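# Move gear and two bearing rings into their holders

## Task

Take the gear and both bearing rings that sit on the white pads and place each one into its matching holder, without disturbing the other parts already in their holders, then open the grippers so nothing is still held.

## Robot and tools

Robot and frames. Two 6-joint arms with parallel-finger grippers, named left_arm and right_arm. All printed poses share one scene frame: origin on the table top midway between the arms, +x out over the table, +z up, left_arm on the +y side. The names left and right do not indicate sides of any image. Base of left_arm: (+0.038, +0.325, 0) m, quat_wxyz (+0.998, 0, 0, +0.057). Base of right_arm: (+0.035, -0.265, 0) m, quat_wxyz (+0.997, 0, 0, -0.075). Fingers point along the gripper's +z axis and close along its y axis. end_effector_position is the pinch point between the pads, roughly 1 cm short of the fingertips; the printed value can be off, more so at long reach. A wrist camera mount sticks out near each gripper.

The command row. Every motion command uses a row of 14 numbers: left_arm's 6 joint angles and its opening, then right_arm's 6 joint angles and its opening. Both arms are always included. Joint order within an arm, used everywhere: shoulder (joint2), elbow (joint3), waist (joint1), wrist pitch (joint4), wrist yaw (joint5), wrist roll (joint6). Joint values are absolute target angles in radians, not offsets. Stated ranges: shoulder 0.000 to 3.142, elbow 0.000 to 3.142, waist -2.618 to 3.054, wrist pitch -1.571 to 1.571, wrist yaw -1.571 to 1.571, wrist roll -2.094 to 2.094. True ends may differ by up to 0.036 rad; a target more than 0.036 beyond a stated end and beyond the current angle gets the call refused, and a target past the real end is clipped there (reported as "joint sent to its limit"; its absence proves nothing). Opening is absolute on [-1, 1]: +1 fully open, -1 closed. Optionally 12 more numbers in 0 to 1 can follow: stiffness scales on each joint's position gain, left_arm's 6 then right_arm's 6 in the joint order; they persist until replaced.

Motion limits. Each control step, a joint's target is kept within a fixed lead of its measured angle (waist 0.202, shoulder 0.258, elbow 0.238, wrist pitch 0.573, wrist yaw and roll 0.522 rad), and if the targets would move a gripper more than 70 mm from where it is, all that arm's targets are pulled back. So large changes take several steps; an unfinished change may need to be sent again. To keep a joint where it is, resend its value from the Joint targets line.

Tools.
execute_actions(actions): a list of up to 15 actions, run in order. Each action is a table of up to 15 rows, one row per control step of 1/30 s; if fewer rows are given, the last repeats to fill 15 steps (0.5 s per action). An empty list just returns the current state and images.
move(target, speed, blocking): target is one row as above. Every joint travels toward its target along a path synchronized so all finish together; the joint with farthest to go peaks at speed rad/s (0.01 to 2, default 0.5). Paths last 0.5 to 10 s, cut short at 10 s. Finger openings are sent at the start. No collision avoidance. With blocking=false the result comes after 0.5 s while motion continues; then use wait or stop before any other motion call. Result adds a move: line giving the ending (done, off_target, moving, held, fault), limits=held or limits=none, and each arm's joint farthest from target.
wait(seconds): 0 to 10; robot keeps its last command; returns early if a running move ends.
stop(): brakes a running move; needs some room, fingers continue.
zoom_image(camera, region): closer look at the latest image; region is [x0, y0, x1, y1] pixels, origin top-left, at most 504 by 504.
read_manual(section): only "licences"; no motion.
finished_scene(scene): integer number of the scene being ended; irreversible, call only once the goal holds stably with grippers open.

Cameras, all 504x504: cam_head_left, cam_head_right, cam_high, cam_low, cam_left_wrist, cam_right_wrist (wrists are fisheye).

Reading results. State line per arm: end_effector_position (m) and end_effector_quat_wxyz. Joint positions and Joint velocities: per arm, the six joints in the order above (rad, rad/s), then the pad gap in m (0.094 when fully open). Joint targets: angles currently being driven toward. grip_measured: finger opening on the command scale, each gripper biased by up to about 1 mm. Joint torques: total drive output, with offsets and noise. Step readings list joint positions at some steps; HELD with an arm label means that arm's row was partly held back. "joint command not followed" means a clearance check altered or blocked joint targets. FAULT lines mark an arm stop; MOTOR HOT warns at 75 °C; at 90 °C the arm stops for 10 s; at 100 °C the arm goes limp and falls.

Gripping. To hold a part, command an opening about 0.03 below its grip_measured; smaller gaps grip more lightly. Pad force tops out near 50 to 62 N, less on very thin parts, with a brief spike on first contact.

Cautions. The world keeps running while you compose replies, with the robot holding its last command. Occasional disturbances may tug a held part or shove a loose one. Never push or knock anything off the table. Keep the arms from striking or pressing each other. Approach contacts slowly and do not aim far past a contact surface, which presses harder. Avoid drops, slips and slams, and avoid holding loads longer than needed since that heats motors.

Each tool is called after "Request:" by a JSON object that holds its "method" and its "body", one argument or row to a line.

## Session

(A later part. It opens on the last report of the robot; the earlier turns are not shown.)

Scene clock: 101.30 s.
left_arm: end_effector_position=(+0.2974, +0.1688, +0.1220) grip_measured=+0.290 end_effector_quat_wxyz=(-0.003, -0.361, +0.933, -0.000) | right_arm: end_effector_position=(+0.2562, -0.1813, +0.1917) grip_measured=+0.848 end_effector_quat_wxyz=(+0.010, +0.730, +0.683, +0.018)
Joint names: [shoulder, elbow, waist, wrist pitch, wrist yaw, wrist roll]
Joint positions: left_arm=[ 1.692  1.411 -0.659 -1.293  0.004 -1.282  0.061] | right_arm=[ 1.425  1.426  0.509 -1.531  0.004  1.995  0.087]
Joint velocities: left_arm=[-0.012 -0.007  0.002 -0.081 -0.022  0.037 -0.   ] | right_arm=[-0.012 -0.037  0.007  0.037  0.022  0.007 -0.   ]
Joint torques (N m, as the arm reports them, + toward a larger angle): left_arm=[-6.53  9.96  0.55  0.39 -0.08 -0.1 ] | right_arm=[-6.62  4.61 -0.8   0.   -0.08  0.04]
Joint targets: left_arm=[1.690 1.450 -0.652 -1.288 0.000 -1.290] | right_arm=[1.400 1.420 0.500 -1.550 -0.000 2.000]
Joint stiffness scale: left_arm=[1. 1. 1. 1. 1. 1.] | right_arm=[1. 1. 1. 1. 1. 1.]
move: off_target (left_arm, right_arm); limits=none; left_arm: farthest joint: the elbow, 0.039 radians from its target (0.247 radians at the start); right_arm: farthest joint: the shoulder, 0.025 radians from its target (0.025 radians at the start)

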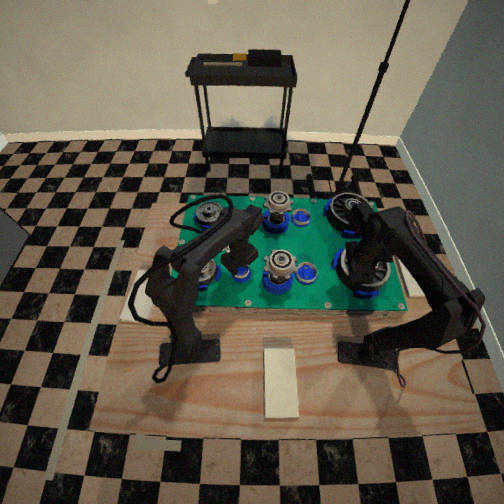

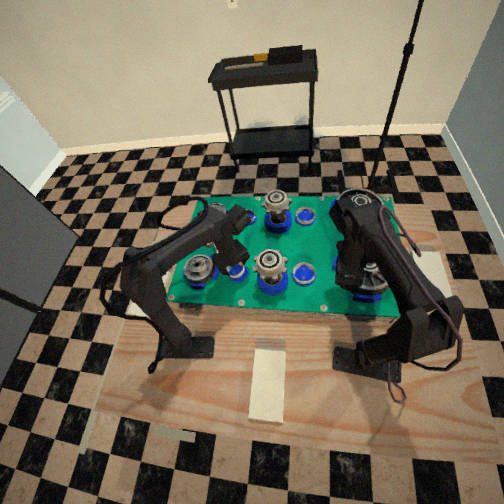

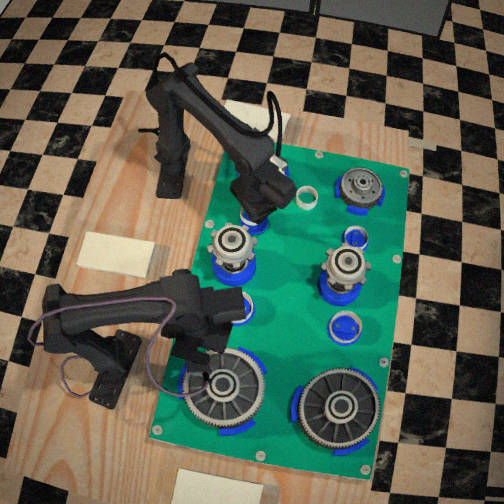

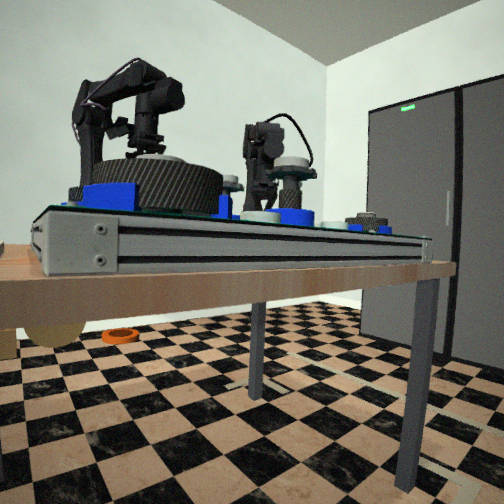

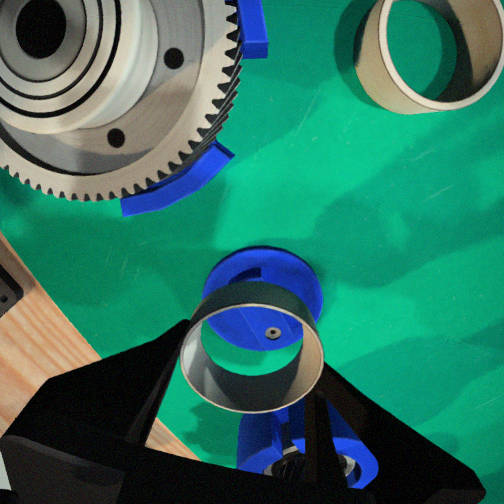

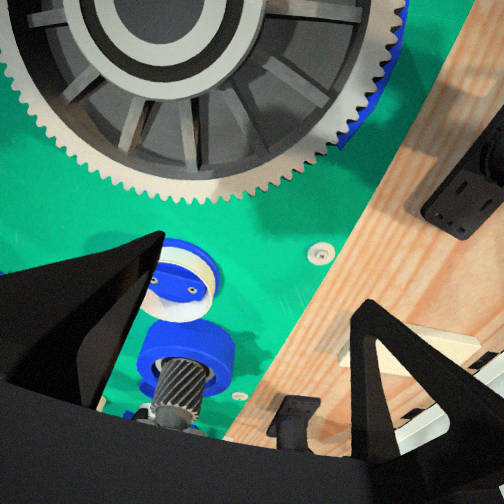

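Request:
{"method": "execute_actions", "body": {
  "actions": [
    [[1.692,1.43,-0.652,-1.284,0,-1.29,0.24,1.4,1.42,0.5,-1.55,0,2.0,0.85],[1.694,1.415,-0.652,-1.279,0,-1.29,0.24,1.4,1.42,0.5,-1.55,0,2.0,0.85],[1.696,1.405,-0.652,-1.273,0,-1.29,0.24,1.4,1.42,0.5,-1.55,0,2.0,0.85],[1.698,1.398,-0.652,-1.267,0,-1.29,0.24,1.4,1.42,0.5,-1.55,0,2.0,0.85],[1.70,1.392,-0.652,-1.261,0,-1.29,0.24,1.4,1.42,0.5,-1.55,0,2.0,0.85],[1.702,1.386,-0.652,-1.255,0,-1.29,0.24,1.4,1.42,0.5,-1.55,0,2.0,0.85],[1.704,1.38,-0.652,-1.249,0,-1.29,0.24,1.4,1.42,0.5,-1.55,0,2.0,0.85],[1.706,1.374,-0.652,-1.243,0,-1.29,0.24,1.4,1.42,0.5,-1.55,0,2.0,0.85],[1.708,1.368,-0.652,-1.237,0,-1.29,0.24,1.4,1.42,0.5,-1.55,0,2.0,0.85],[1.709,1.363,-0.652,-1.231,0,-1.29,0.24,1.4,1.42,0.5,-1.55,0,2.0,0.85],[1.709,1.358,-0.652,-1.226,0,-1.29,0.24,1.4,1.42,0.5,-1.55,0,2.0,0.85],[1.709,1.354,-0.652,-1.221,0,-1.29,0.24,1.4,1.42,0.5,-1.55,0,2.0,0.85],[1.709,1.351,-0.652,-1.216,0,-1.29,0.24,1.4,1.42,0.5,-1.55,0,2.0,0.85]],
    [[1.709,1.351,-0.652,-1.216,0,-1.29,0.24,1.4,1.42,0.5,-1.55,0,2.0,0.85]]
  ]
}}

Request:
{"method": "zoom_image", "body": {
  "camera": "cam_left_wrist",
  "region": [160, 240, 340, 420]
}}

Scene clock: 103.37 s.
left_arm: end_effector_position=(+0.2999, +0.1673, +0.1040) grip_measured=+0.290 end_effector_quat_wxyz=(-0.003, -0.361, +0.933, +0.001) | right_arm: end_effector_position=(+0.2562, -0.1813, +0.1917) grip_measured=+0.848 end_effector_quat_wxyz=(+0.010, +0.730, +0.683, +0.018)
Joint names: [shoulder, elbow, waist, wrist pitch, wrist yaw, wrist roll]
Joint positions: left_arm=[ 1.71   1.36  -0.659 -1.226  0.004 -1.282  0.061] | right_arm=[ 1.425  1.426  0.509 -1.531  0.004  1.995  0.087]
Joint velocities: left_arm=[-0.002  0.007  0.012 -0.007 -0.007  0.037 -0.001] | right_arm=[-0.007 -0.012  0.007 -0.051 -0.022  0.022 -0.   ]
Joint torques (N m, as the arm reports them, + toward a larger angle): left_arm=[-6.5   5.68  0.6   0.47 -0.06 -0.11] | right_arm=[-6.63  4.54 -0.76 -0.01 -0.08  0.04]
Joint targets: left_arm=[1.709 1.351 -0.652 -1.216 0.000 -1.290] | right_arm=[1.400 1.420 0.500 -1.550 -0.000 2.000]
Joint stiffness scale: left_arm=[1. 1. 1. 1. 1. 1.] | right_arm=[1. 1. 1. 1. 1. 1.]
Step readings (joint positions; steps 1 to 15: 1st action; 16 to 30: 2nd action):
0: left_arm=[1.692 1.411 -0.659 -1.293 0.004 -1.282] | right_arm=[1.425 1.426 0.509 -1.531 0.004 1.995]
1: left_arm=[1.692 1.411 -0.659 -1.293 0.004 -1.282] | right_arm=[1.425 1.426 0.509 -1.531 0.004 1.995]
2: left_arm=[1.692 1.411 -0.659 -1.293 0.004 -1.282] | right_arm=[1.425 1.426 0.509 -1.531 0.004 1.995]
4: left_arm=[1.692 1.411 -0.659 -1.290 0.004 -1.282] | right_arm=[1.425 1.426 0.509 -1.531 0.004 1.995]
8: left_arm=[1.693 1.400 -0.659 -1.271 0.004 -1.282] | right_arm=[1.425 1.426 0.509 -1.531 0.004 1.995]
15: left_arm=[1.709 1.361 -0.659 -1.240 0.004 -1.282] | right_arm=[1.425 1.426 0.509 -1.531 0.004 1.995]
16: left_arm=[1.710 1.360 -0.659 -1.238 0.004 -1.282] | right_arm=[1.425 1.426 0.509 -1.531 0.004 1.995]
17: left_arm=[1.710 1.360 -0.659 -1.236 0.004 -1.282] | right_arm=[1.425 1.426 0.509 -1.531 0.004 1.995]
19: left_arm=[1.710 1.360 -0.659 -1.232 0.004 -1.282] | right_arm=[1.425 1.426 0.509 -1.531 0.004 1.995]
23: left_arm=[1.710 1.360 -0.659 -1.227 0.004 -1.282] | right_arm=[1.425 1.426 0.509 -1.531 0.004 1.995]
30: Joint positions above

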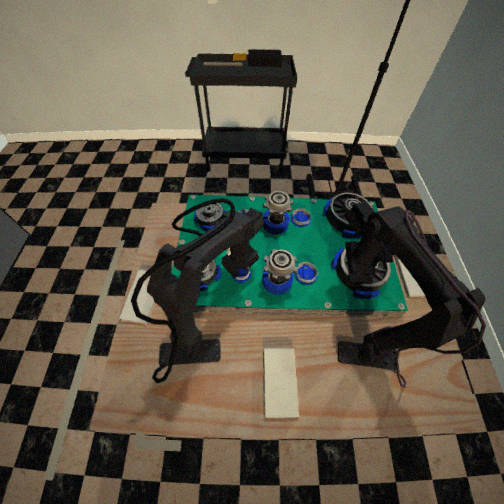

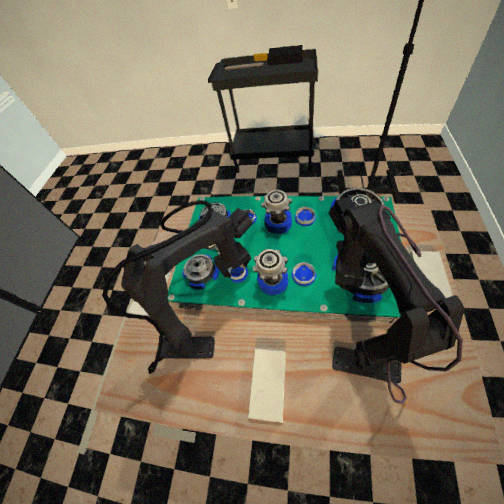

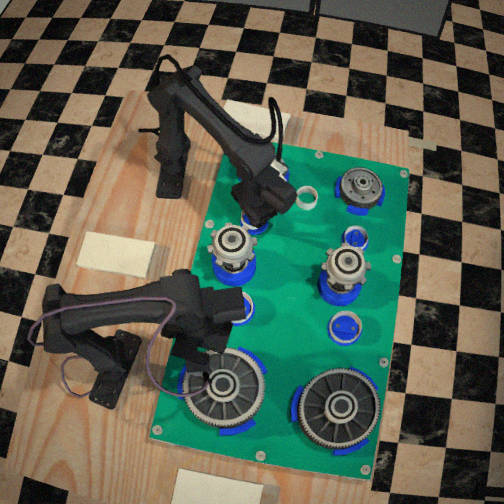

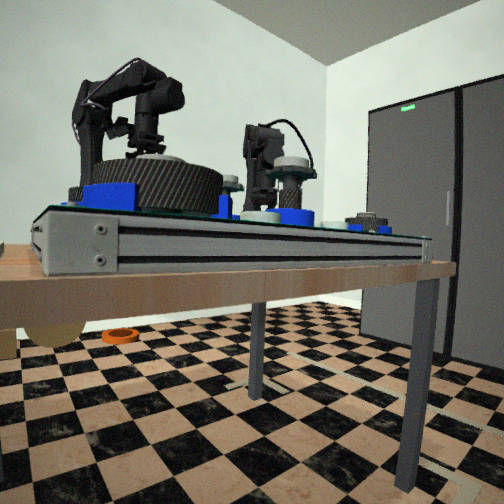

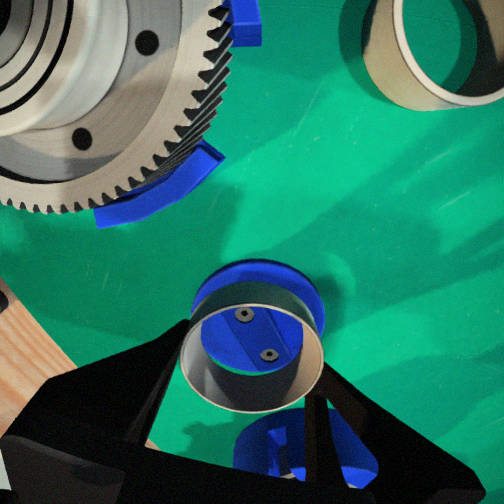

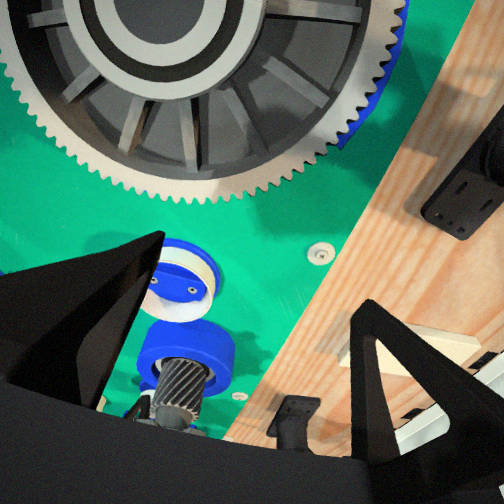

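Region (160, 240, 340, 420) of cam_left_wrist's 504x504 image, scaled by 2.800, with more detail than that image has.

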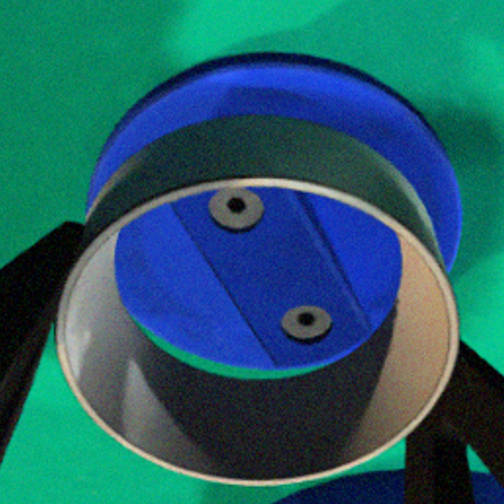

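Request:
{"method": "execute_actions", "body": {
  "actions": [
    [[1.709,1.351,-0.652,-1.213,0,-1.29,0.24,1.4,1.42,0.5,-1.55,0,2.0,0.85],[1.709,1.351,-0.652,-1.21,0,-1.29,0.24,1.4,1.42,0.5,-1.55,0,2.0,0.85],[1.709,1.351,-0.652,-1.207,0,-1.29,0.24,1.4,1.42,0.5,-1.55,0,2.0,0.85],[1.709,1.351,-0.652,-1.206,0,-1.29,0.24,1.4,1.42,0.5,-1.55,0,2.0,0.85],[1.709,1.351,-0.652,-1.206,0,-1.29,0.24,1.4,1.42,0.5,-1.55,0,2.0,0.85],[1.709,1.351,-0.652,-1.206,0,-1.29,0.24,1.4,1.42,0.5,-1.55,0,2.0,0.85],[1.709,1.351,-0.652,-1.206,0,-1.29,0.24,1.4,1.42,0.5,-1.55,0,2.0,0.85],[1.709,1.351,-0.652,-1.206,0,-1.29,0.24,1.4,1.42,0.5,-1.55,0,2.0,0.85],[1.711,1.351,-0.652,-1.206,0,-1.29,0.24,1.4,1.42,0.5,-1.55,0,2.0,0.85],[1.713,1.351,-0.652,-1.206,0,-1.29,0.24,1.4,1.42,0.5,-1.55,0,2.0,0.85],[1.715,1.351,-0.652,-1.206,0,-1.29,0.24,1.4,1.42,0.5,-1.55,0,2.0,0.85],[1.717,1.351,-0.652,-1.206,0,-1.29,0.24,1.4,1.42,0.5,-1.55,0,2.0,0.85],[1.719,1.351,-0.652,-1.206,0,-1.29,0.24,1.4,1.42,0.5,-1.55,0,2.0,0.85],[1.721,1.351,-0.652,-1.206,0,-1.29,0.24,1.4,1.42,0.5,-1.55,0,2.0,0.85],[1.723,1.351,-0.652,-1.206,0,-1.29,0.24,1.4,1.42,0.5,-1.55,0,2.0,0.85]],
    [[1.725,1.351,-0.652,-1.206,0,-1.29,0.24,1.4,1.42,0.5,-1.55,0,2.0,0.85],[1.727,1.351,-0.652,-1.206,0,-1.29,0.24,1.4,1.42,0.5,-1.55,0,2.0,0.85],[1.729,1.351,-0.652,-1.206,0,-1.29,0.24,1.4,1.42,0.5,-1.55,0,2.0,0.85],[1.731,1.351,-0.652,-1.206,0,-1.29,0.24,1.4,1.42,0.5,-1.55,0,2.0,0.85],[1.733,1.351,-0.652,-1.206,0,-1.29,0.24,1.4,1.42,0.5,-1.55,0,2.0,0.85]]
  ]
}}

Request:
{"method": "zoom_image", "body": {
  "camera": "cam_left_wrist",
  "region": [160, 240, 340, 420]
}}

Scene clock: 106.33 s.
left_arm: end_effector_position=(+0.3019, +0.1661, +0.0977) grip_measured=+0.290 end_effector_quat_wxyz=(-0.007, -0.361, +0.933, +0.005) | right_arm: end_effector_position=(+0.2562, -0.1813, +0.1917) grip_measured=+0.848 end_effector_quat_wxyz=(+0.010, +0.730, +0.683, +0.018)
Joint names: [shoulder, elbow, waist, wrist pitch, wrist yaw, wrist roll]
Joint positions: left_arm=[ 1.732  1.36  -0.659 -1.215  0.004 -1.283  0.061] | right_arm=[ 1.425  1.426  0.509 -1.531  0.004  1.995  0.087]
Joint velocities: left_arm=[ 0.007 -0.007 -0.012 -0.007 -0.081 -0.022 -0.   ] | right_arm=[-0.012  0.012  0.012 -0.007 -0.007 -0.081  0.   ]
Joint torques (N m, as the arm reports them, + toward a larger angle): left_arm=[-6.51  5.67  0.64  0.44 -0.07 -0.11] | right_arm=[-6.67  4.55 -0.77 -0.01 -0.07  0.04]
Joint targets: left_arm=[1.733 1.351 -0.652 -1.206 -0.000 -1.290] | right_arm=[1.400 1.420 0.500 -1.550 -0.000 2.000]
Joint stiffness scale: left_arm=[1. 1. 1. 1. 1. 1.] | right_arm=[1. 1. 1. 1. 1. 1.]
Step readings (joint positions; steps 1 to 15: 1st action; 16 to 30: 2nd action):
0: left_arm=[1.710 1.360 -0.659 -1.226 0.004 -1.282] | right_arm=[1.425 1.426 0.509 -1.531 0.004 1.995]
1: left_arm=[1.710 1.360 -0.659 -1.226 0.004 -1.282] | right_arm=[1.425 1.426 0.509 -1.531 0.004 1.995]
2: left_arm=[1.710 1.360 -0.659 -1.225 0.004 -1.282] | right_arm=[1.425 1.426 0.509 -1.531 0.004 1.995]
4: left_arm=[1.710 1.360 -0.659 -1.222 0.004 -1.282] | right_arm=[1.425 1.426 0.509 -1.531 0.004 1.995]
8: left_arm=[1.710 1.360 -0.659 -1.218 0.004 -1.282] | right_arm=[1.425 1.426 0.509 -1.531 0.004 1.995]
15: left_arm=[1.711 1.360 -0.659 -1.216 0.004 -1.283] | right_arm=[1.425 1.426 0.509 -1.531 0.004 1.995]
16: left_arm=[1.713 1.360 -0.659 -1.216 0.004 -1.283] | right_arm=[1.425 1.426 0.509 -1.531 0.004 1.995]
17: left_arm=[1.715 1.360 -0.659 -1.216 0.004 -1.283] | right_arm=[1.425 1.426 0.509 -1.531 0.004 1.995]
19: left_arm=[1.722 1.360 -0.659 -1.216 0.004 -1.283] | right_arm=[1.425 1.426 0.509 -1.531 0.004 1.995]
23: left_arm=[1.731 1.360 -0.659 -1.215 0.004 -1.283] | right_arm=[1.425 1.426 0.509 -1.531 0.004 1.995]
30: Joint positions above

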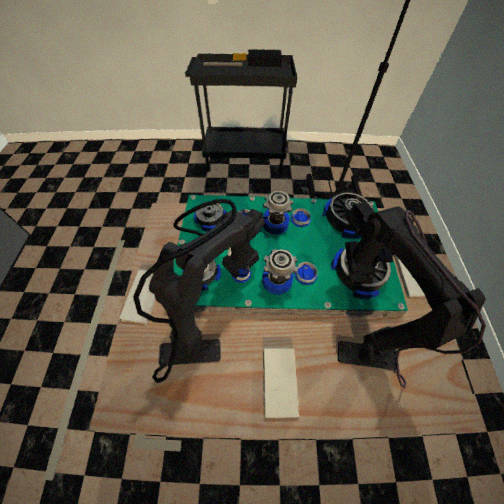

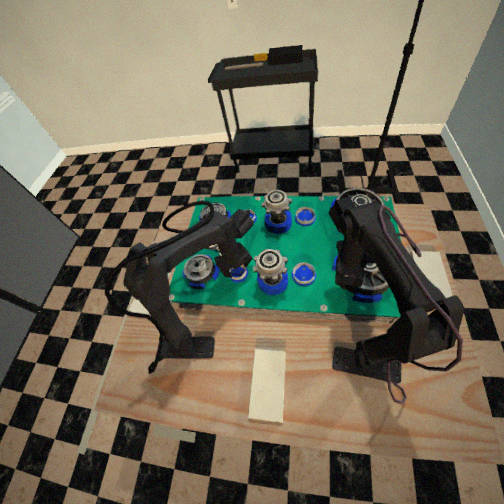

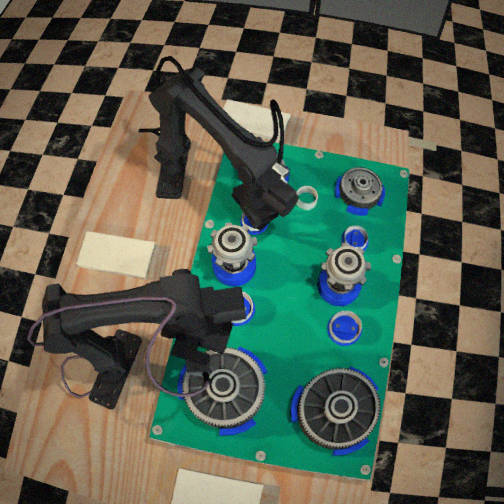

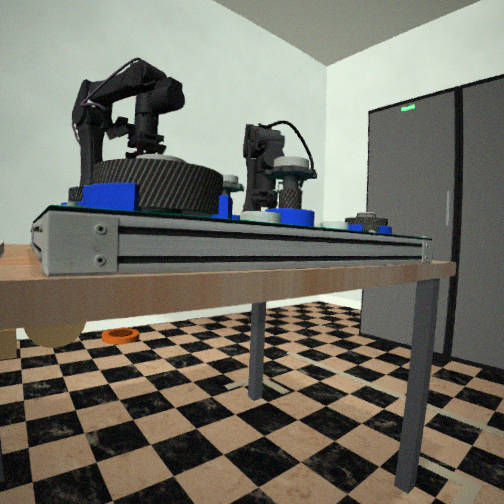

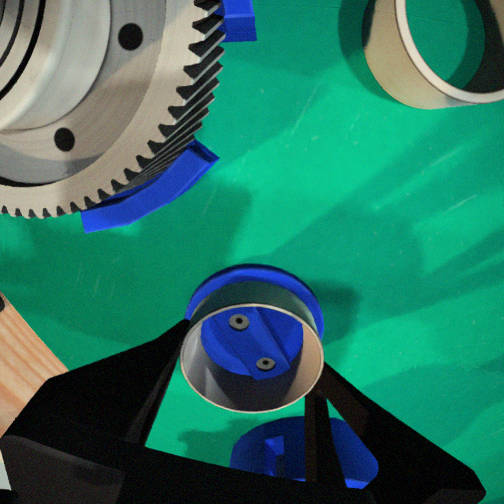

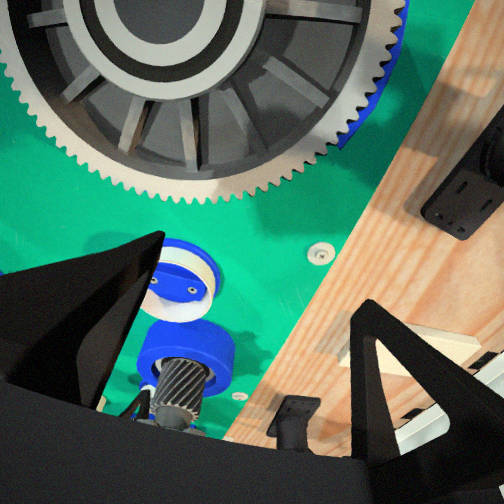

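Region (160, 240, 340, 420) of cam_left_wrist's 504x504 image, scaled by 2.800, with more detail than that image has.

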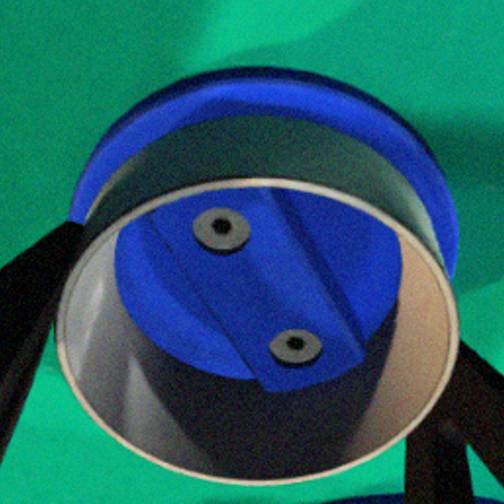

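Engaged first try. Continue down.

Request:
{"method": "execute_actions", "body": {
  "actions": [
    [[1.733,1.349,-0.652,-1.204,0,-1.29,0.24,1.4,1.42,0.5,-1.55,0,2.0,0.85],[1.733,1.347,-0.652,-1.202,0,-1.29,0.24,1.4,1.42,0.5,-1.55,0,2.0,0.85],[1.733,1.345,-0.652,-1.2,0,-1.29,0.24,1.4,1.42,0.5,-1.55,0,2.0,0.85],[1.733,1.343,-0.652,-1.198,0,-1.29,0.24,1.4,1.42,0.5,-1.55,0,2.0,0.85],[1.733,1.341,-0.652,-1.196,0,-1.29,0.24,1.4,1.42,0.5,-1.55,0,2.0,0.85],[1.733,1.339,-0.652,-1.194,0,-1.29,0.24,1.4,1.42,0.5,-1.55,0,2.0,0.85],[1.733,1.337,-0.652,-1.192,0,-1.29,0.24,1.4,1.42,0.5,-1.55,0,2.0,0.85],[1.733,1.335,-0.652,-1.19,0,-1.29,0.24,1.4,1.42,0.5,-1.55,0,2.0,0.85],[1.733,1.333,-0.652,-1.188,0,-1.29,0.24,1.4,1.42,0.5,-1.55,0,2.0,0.85],[1.733,1.331,-0.652,-1.186,0,-1.29,0.24,1.4,1.42,0.5,-1.55,0,2.0,0.85],[1.733,1.329,-0.652,-1.184,0,-1.29,0.24,1.4,1.42,0.5,-1.55,0,2.0,0.85],[1.733,1.327,-0.652,-1.182,0,-1.29,0.24,1.4,1.42,0.5,-1.55,0,2.0,0.85],[1.733,1.325,-0.652,-1.18,0,-1.29,0.24,1.4,1.42,0.5,-1.55,0,2.0,0.85]]
  ]
}}

Scene clock: 107.60 s.
left_arm: end_effector_position=(+0.3023, +0.1659, +0.0941) grip_measured=+0.290 end_effector_quat_wxyz=(-0.005, -0.361, +0.933, +0.003) | right_arm: end_effector_position=(+0.2562, -0.1813, +0.1917) grip_measured=+0.848 end_effector_quat_wxyz=(+0.010, +0.730, +0.683, +0.018)
Joint names: [shoulder, elbow, waist, wrist pitch, wrist yaw, wrist roll]
Joint positions: left_arm=[ 1.732  1.345 -0.659 -1.197  0.004 -1.283  0.061] | right_arm=[ 1.425  1.426  0.509 -1.531  0.004  1.995  0.087]
Joint velocities: left_arm=[ 0.007 -0.027  0.007  0.007 -0.007 -0.037 -0.   ] | right_arm=[ 0.002  0.002 -0.007 -0.007  0.007  0.081 -0.001]
Joint torques (N m, as the arm reports them, + toward a larger angle): left_arm=[-6.65  4.66  0.57  0.48 -0.07 -0.11] | right_arm=[-6.67  4.57 -0.72 -0.01 -0.09  0.05]
Joint targets: left_arm=[1.733 1.325 -0.652 -1.180 -0.000 -1.290] | right_arm=[1.400 1.420 0.500 -1.550 -0.000 2.000]
Joint stiffness scale: left_arm=[1. 1. 1. 1. 1. 1.] | right_arm=[1. 1. 1. 1. 1. 1.]
Step readings (joint positions):
0: left_arm=[1.732 1.360 -0.659 -1.215 0.004 -1.283] | right_arm=[1.425 1.426 0.509 -1.531 0.004 1.995]
1: left_arm=[1.732 1.360 -0.659 -1.215 0.004 -1.283] | right_arm=[1.425 1.426 0.509 -1.531 0.004 1.995]
2: left_arm=[1.732 1.360 -0.659 -1.214 0.004 -1.283] | right_arm=[1.425 1.426 0.509 -1.531 0.004 1.995]
4: left_arm=[1.732 1.360 -0.659 -1.213 0.004 -1.283] | right_arm=[1.425 1.426 0.509 -1.531 0.004 1.995]
8: left_arm=[1.732 1.357 -0.659 -1.208 0.004 -1.283] | right_arm=[1.425 1.426 0.509 -1.531 0.004 1.995]
15: Joint positions above

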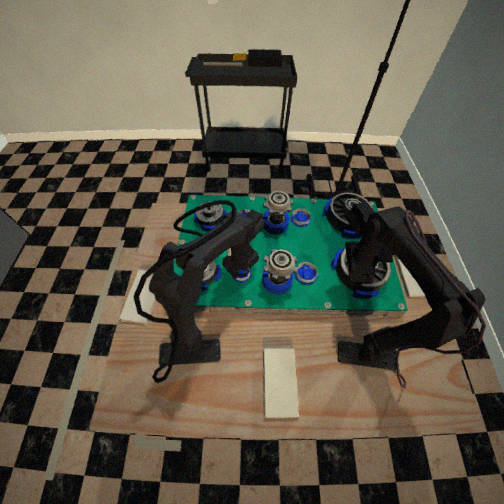

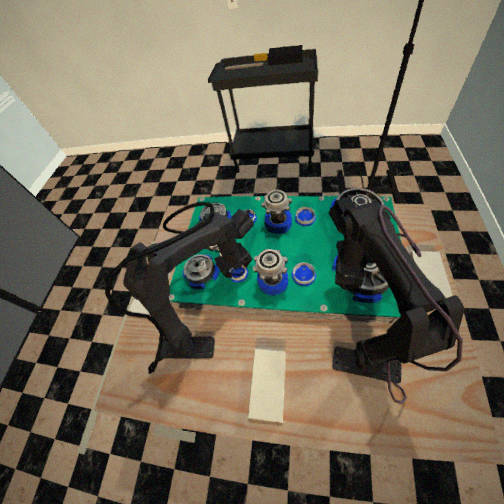

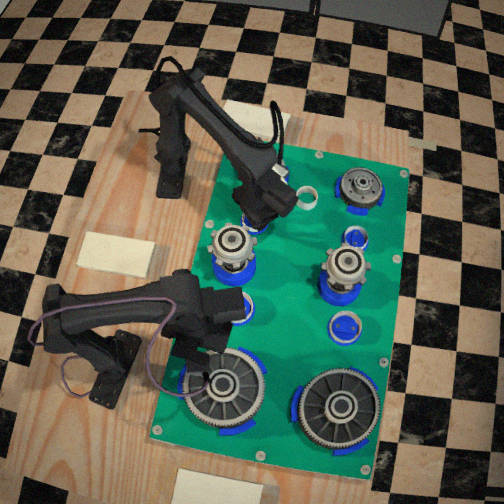

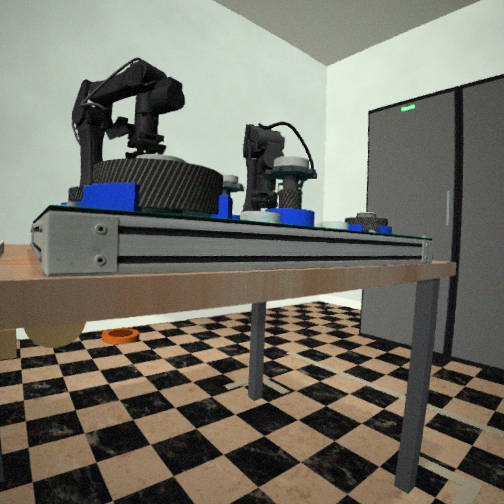

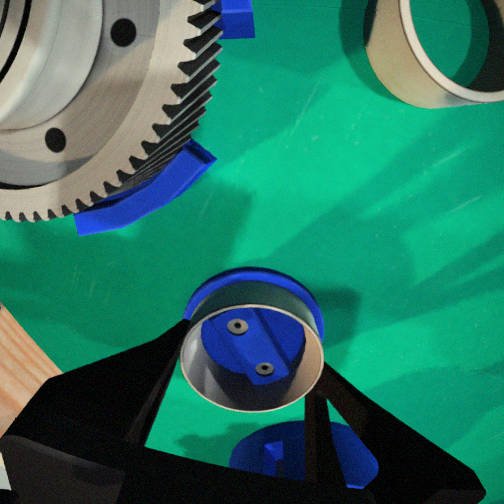

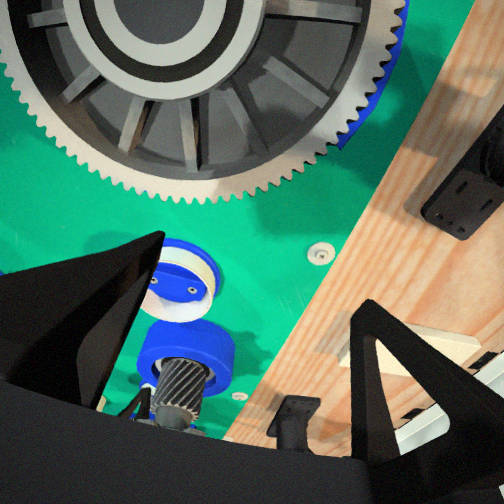

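Seated. Release and lift.

Request:
{"method": "execute_actions", "body": {
  "actions": [
    [[1.73,1.335,-0.655,-1.19,0,-1.29,0.24,1.4,1.42,0.5,-1.55,0,2.0,0.85],[1.73,1.345,-0.655,-1.19,0,-1.29,0.27,1.4,1.42,0.5,-1.55,0,2.0,0.85],[1.73,1.345,-0.655,-1.19,0,-1.29,0.3,1.4,1.42,0.5,-1.55,0,2.0,0.85],[1.73,1.345,-0.655,-1.19,0,-1.29,0.34,1.4,1.42,0.5,-1.55,0,2.0,0.85],[1.73,1.345,-0.655,-1.19,0,-1.29,0.4,1.4,1.42,0.5,-1.55,0,2.0,0.85],[1.73,1.345,-0.655,-1.19,0,-1.29,0.47,1.4,1.42,0.5,-1.55,0,2.0,0.85],[1.73,1.345,-0.655,-1.19,0,-1.29,0.55,1.4,1.42,0.5,-1.55,0,2.0,0.85],[1.73,1.345,-0.655,-1.19,0,-1.29,0.6,1.4,1.42,0.5,-1.55,0,2.0,0.85],[1.73,1.36,-0.655,-1.2,0,-1.29,0.6,1.4,1.42,0.5,-1.55,0,2.0,0.85],[1.73,1.375,-0.655,-1.21,0,-1.29,0.6,1.4,1.42,0.5,-1.55,0,2.0,0.85],[1.73,1.39,-0.655,-1.225,0,-1.29,0.6,1.4,1.42,0.5,-1.55,0,2.0,0.85],[1.73,1.405,-0.655,-1.24,0,-1.29,0.6,1.4,1.42,0.5,-1.55,0,2.0,0.85],[1.73,1.42,-0.655,-1.255,0,-1.29,0.6,1.4,1.42,0.5,-1.55,0,2.0,0.85],[1.73,1.435,-0.655,-1.27,0,-1.29,0.6,1.4,1.42,0.5,-1.55,0,2.0,0.85],[1.73,1.45,-0.655,-1.285,0,-1.29,0.6,1.4,1.42,0.5,-1.55,0,2.0,0.85]],
    [[1.72,1.465,-0.655,-1.305,0,-1.29,0.6,1.4,1.42,0.5,-1.55,0,2.0,0.85],[1.71,1.48,-0.655,-1.325,0,-1.29,0.6,1.4,1.42,0.5,-1.55,0,2.0,0.85],[1.70,1.495,-0.655,-1.35,0,-1.29,0.6,1.4,1.42,0.5,-1.55,0,2.0,0.85],[1.69,1.505,-0.655,-1.37,0,-1.29,0.6,1.4,1.42,0.5,-1.55,0,2.0,0.85],[1.68,1.51,-0.655,-1.39,0,-1.29,0.6,1.4,1.42,0.5,-1.55,0,2.0,0.85],[1.66,1.51,-0.655,-1.41,0,-1.29,0.6,1.4,1.42,0.5,-1.55,0,2.0,0.85],[1.64,1.51,-0.655,-1.43,0,-1.29,0.6,1.4,1.42,0.5,-1.55,0,2.0,0.85],[1.62,1.51,-0.655,-1.45,0,-1.29,0.6,1.4,1.42,0.5,-1.55,0,2.0,0.85],[1.60,1.51,-0.655,-1.47,0,-1.29,0.6,1.4,1.42,0.5,-1.55,0,2.0,0.85]]
  ]
}}

Request:
{"method": "zoom_image", "body": {
  "camera": "cam_head_left",
  "region": [170, 190, 410, 310]
}}

Scene clock: 109.83 s.
left_arm: end_effector_position=(+0.2798, +0.1795, +0.1618) grip_measured=+0.598 end_effector_quat_wxyz=(-0.000, -0.361, +0.933, -0.003) | right_arm: end_effector_position=(+0.2562, -0.1813, +0.1917) grip_measured=+0.848 end_effector_quat_wxyz=(+0.010, +0.730, +0.683, +0.018)
Joint names: [shoulder, elbow, waist, wrist pitch, wrist yaw, wrist roll]
Joint positions: left_arm=[ 1.611  1.482 -0.659 -1.437  0.004 -1.283  0.075] | right_arm=[ 1.425  1.426  0.509 -1.531  0.004  1.995  0.087]
Joint velocities: left_arm=[ 0.007  0.002 -0.007 -0.066 -0.007 -0.007  0.   ] | right_arm=[-0.002 -0.012  0.017 -0.051 -0.037  0.007 -0.   ]
Joint torques (N m, as the arm reports them, + toward a larger angle): left_arm=[-6.49  8.95  0.32  0.16 -0.06 -0.09] | right_arm=[-6.69  4.55 -0.74 -0.01 -0.08  0.04]
Joint targets: left_arm=[1.600 1.510 -0.655 -1.470 0.000 -1.290] | right_arm=[1.400 1.420 0.500 -1.550 -0.000 2.000]
Joint stiffness scale: left_arm=[1. 1. 1. 1. 1. 1.] | right_arm=[1. 1. 1. 1. 1. 1.]
Step readings (joint positions; steps 1 to 15: 1st action; 16 to 30: 2nd action):
0: left_arm=[1.732 1.345 -0.659 -1.194 0.004 -1.283] | right_arm=[1.425 1.426 0.509 -1.531 0.004 1.995]
1: left_arm=[1.732 1.345 -0.659 -1.194 0.004 -1.283] | right_arm=[1.425 1.426 0.509 -1.531 0.004 1.995]
2: left_arm=[1.732 1.345 -0.659 -1.194 0.004 -1.283] | right_arm=[1.425 1.426 0.509 -1.531 0.004 1.995]
4: left_arm=[1.732 1.345 -0.659 -1.194 0.004 -1.283] | right_arm=[1.425 1.426 0.509 -1.531 0.004 1.995]
8: left_arm=[1.732 1.345 -0.659 -1.194 0.004 -1.283] | right_arm=[1.425 1.426 0.509 -1.531 0.004 1.995]
15: left_arm=[1.732 1.386 -0.659 -1.230 0.004 -1.283] | right_arm=[1.425 1.426 0.509 -1.531 0.004 1.995]
16: left_arm=[1.732 1.402 -0.659 -1.240 0.004 -1.283] | right_arm=[1.425 1.426 0.509 -1.531 0.004 1.995]
17: left_arm=[1.732 1.419 -0.659 -1.252 0.004 -1.283] | right_arm=[1.425 1.426 0.509 -1.531 0.004 1.995]
19: left_arm=[1.730 1.451 -0.659 -1.279 0.004 -1.283] | right_arm=[1.425 1.426 0.509 -1.531 0.004 1.995]
23: left_arm=[1.688 1.473 -0.659 -1.342 0.004 -1.283] | right_arm=[1.425 1.426 0.509 -1.531 0.004 1.995]
30: Joint positions above

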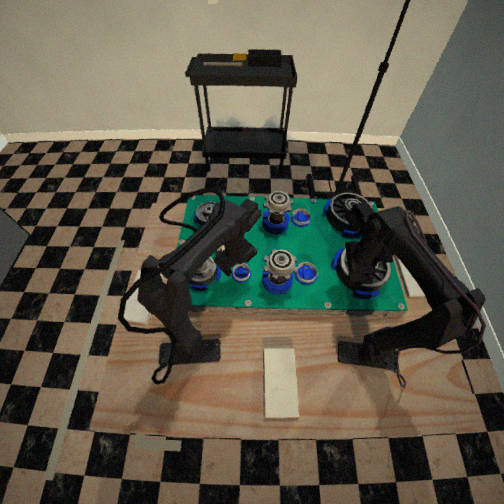

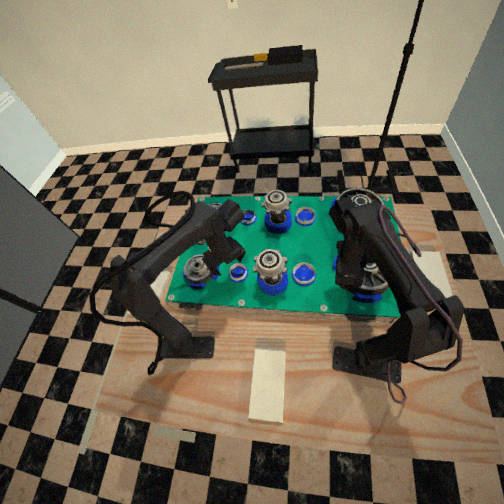

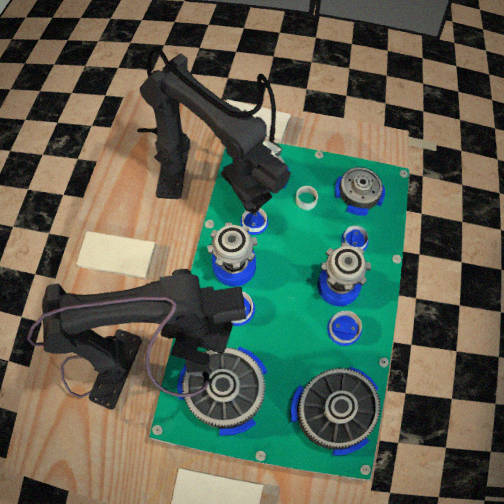

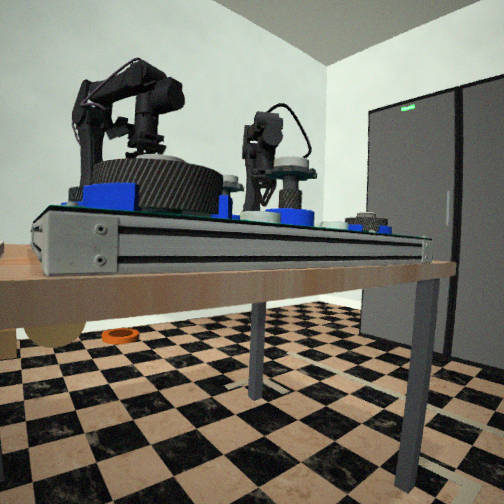

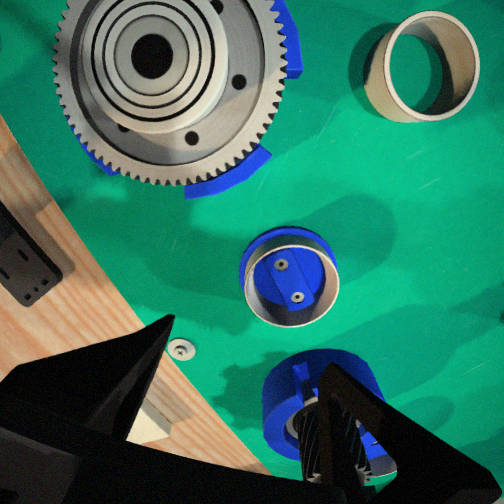

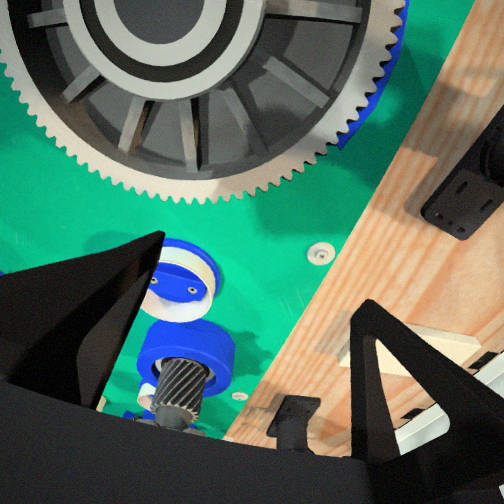

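Region (170, 190, 410, 310) of cam_head_left's 504x504 image, scaled by 2.100, with more detail than that image has.

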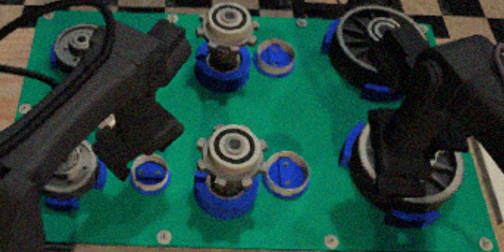

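Request:
{"method": "finished_scene", "body": {
  "scene": 1
}}

The scene is finished: the task was done.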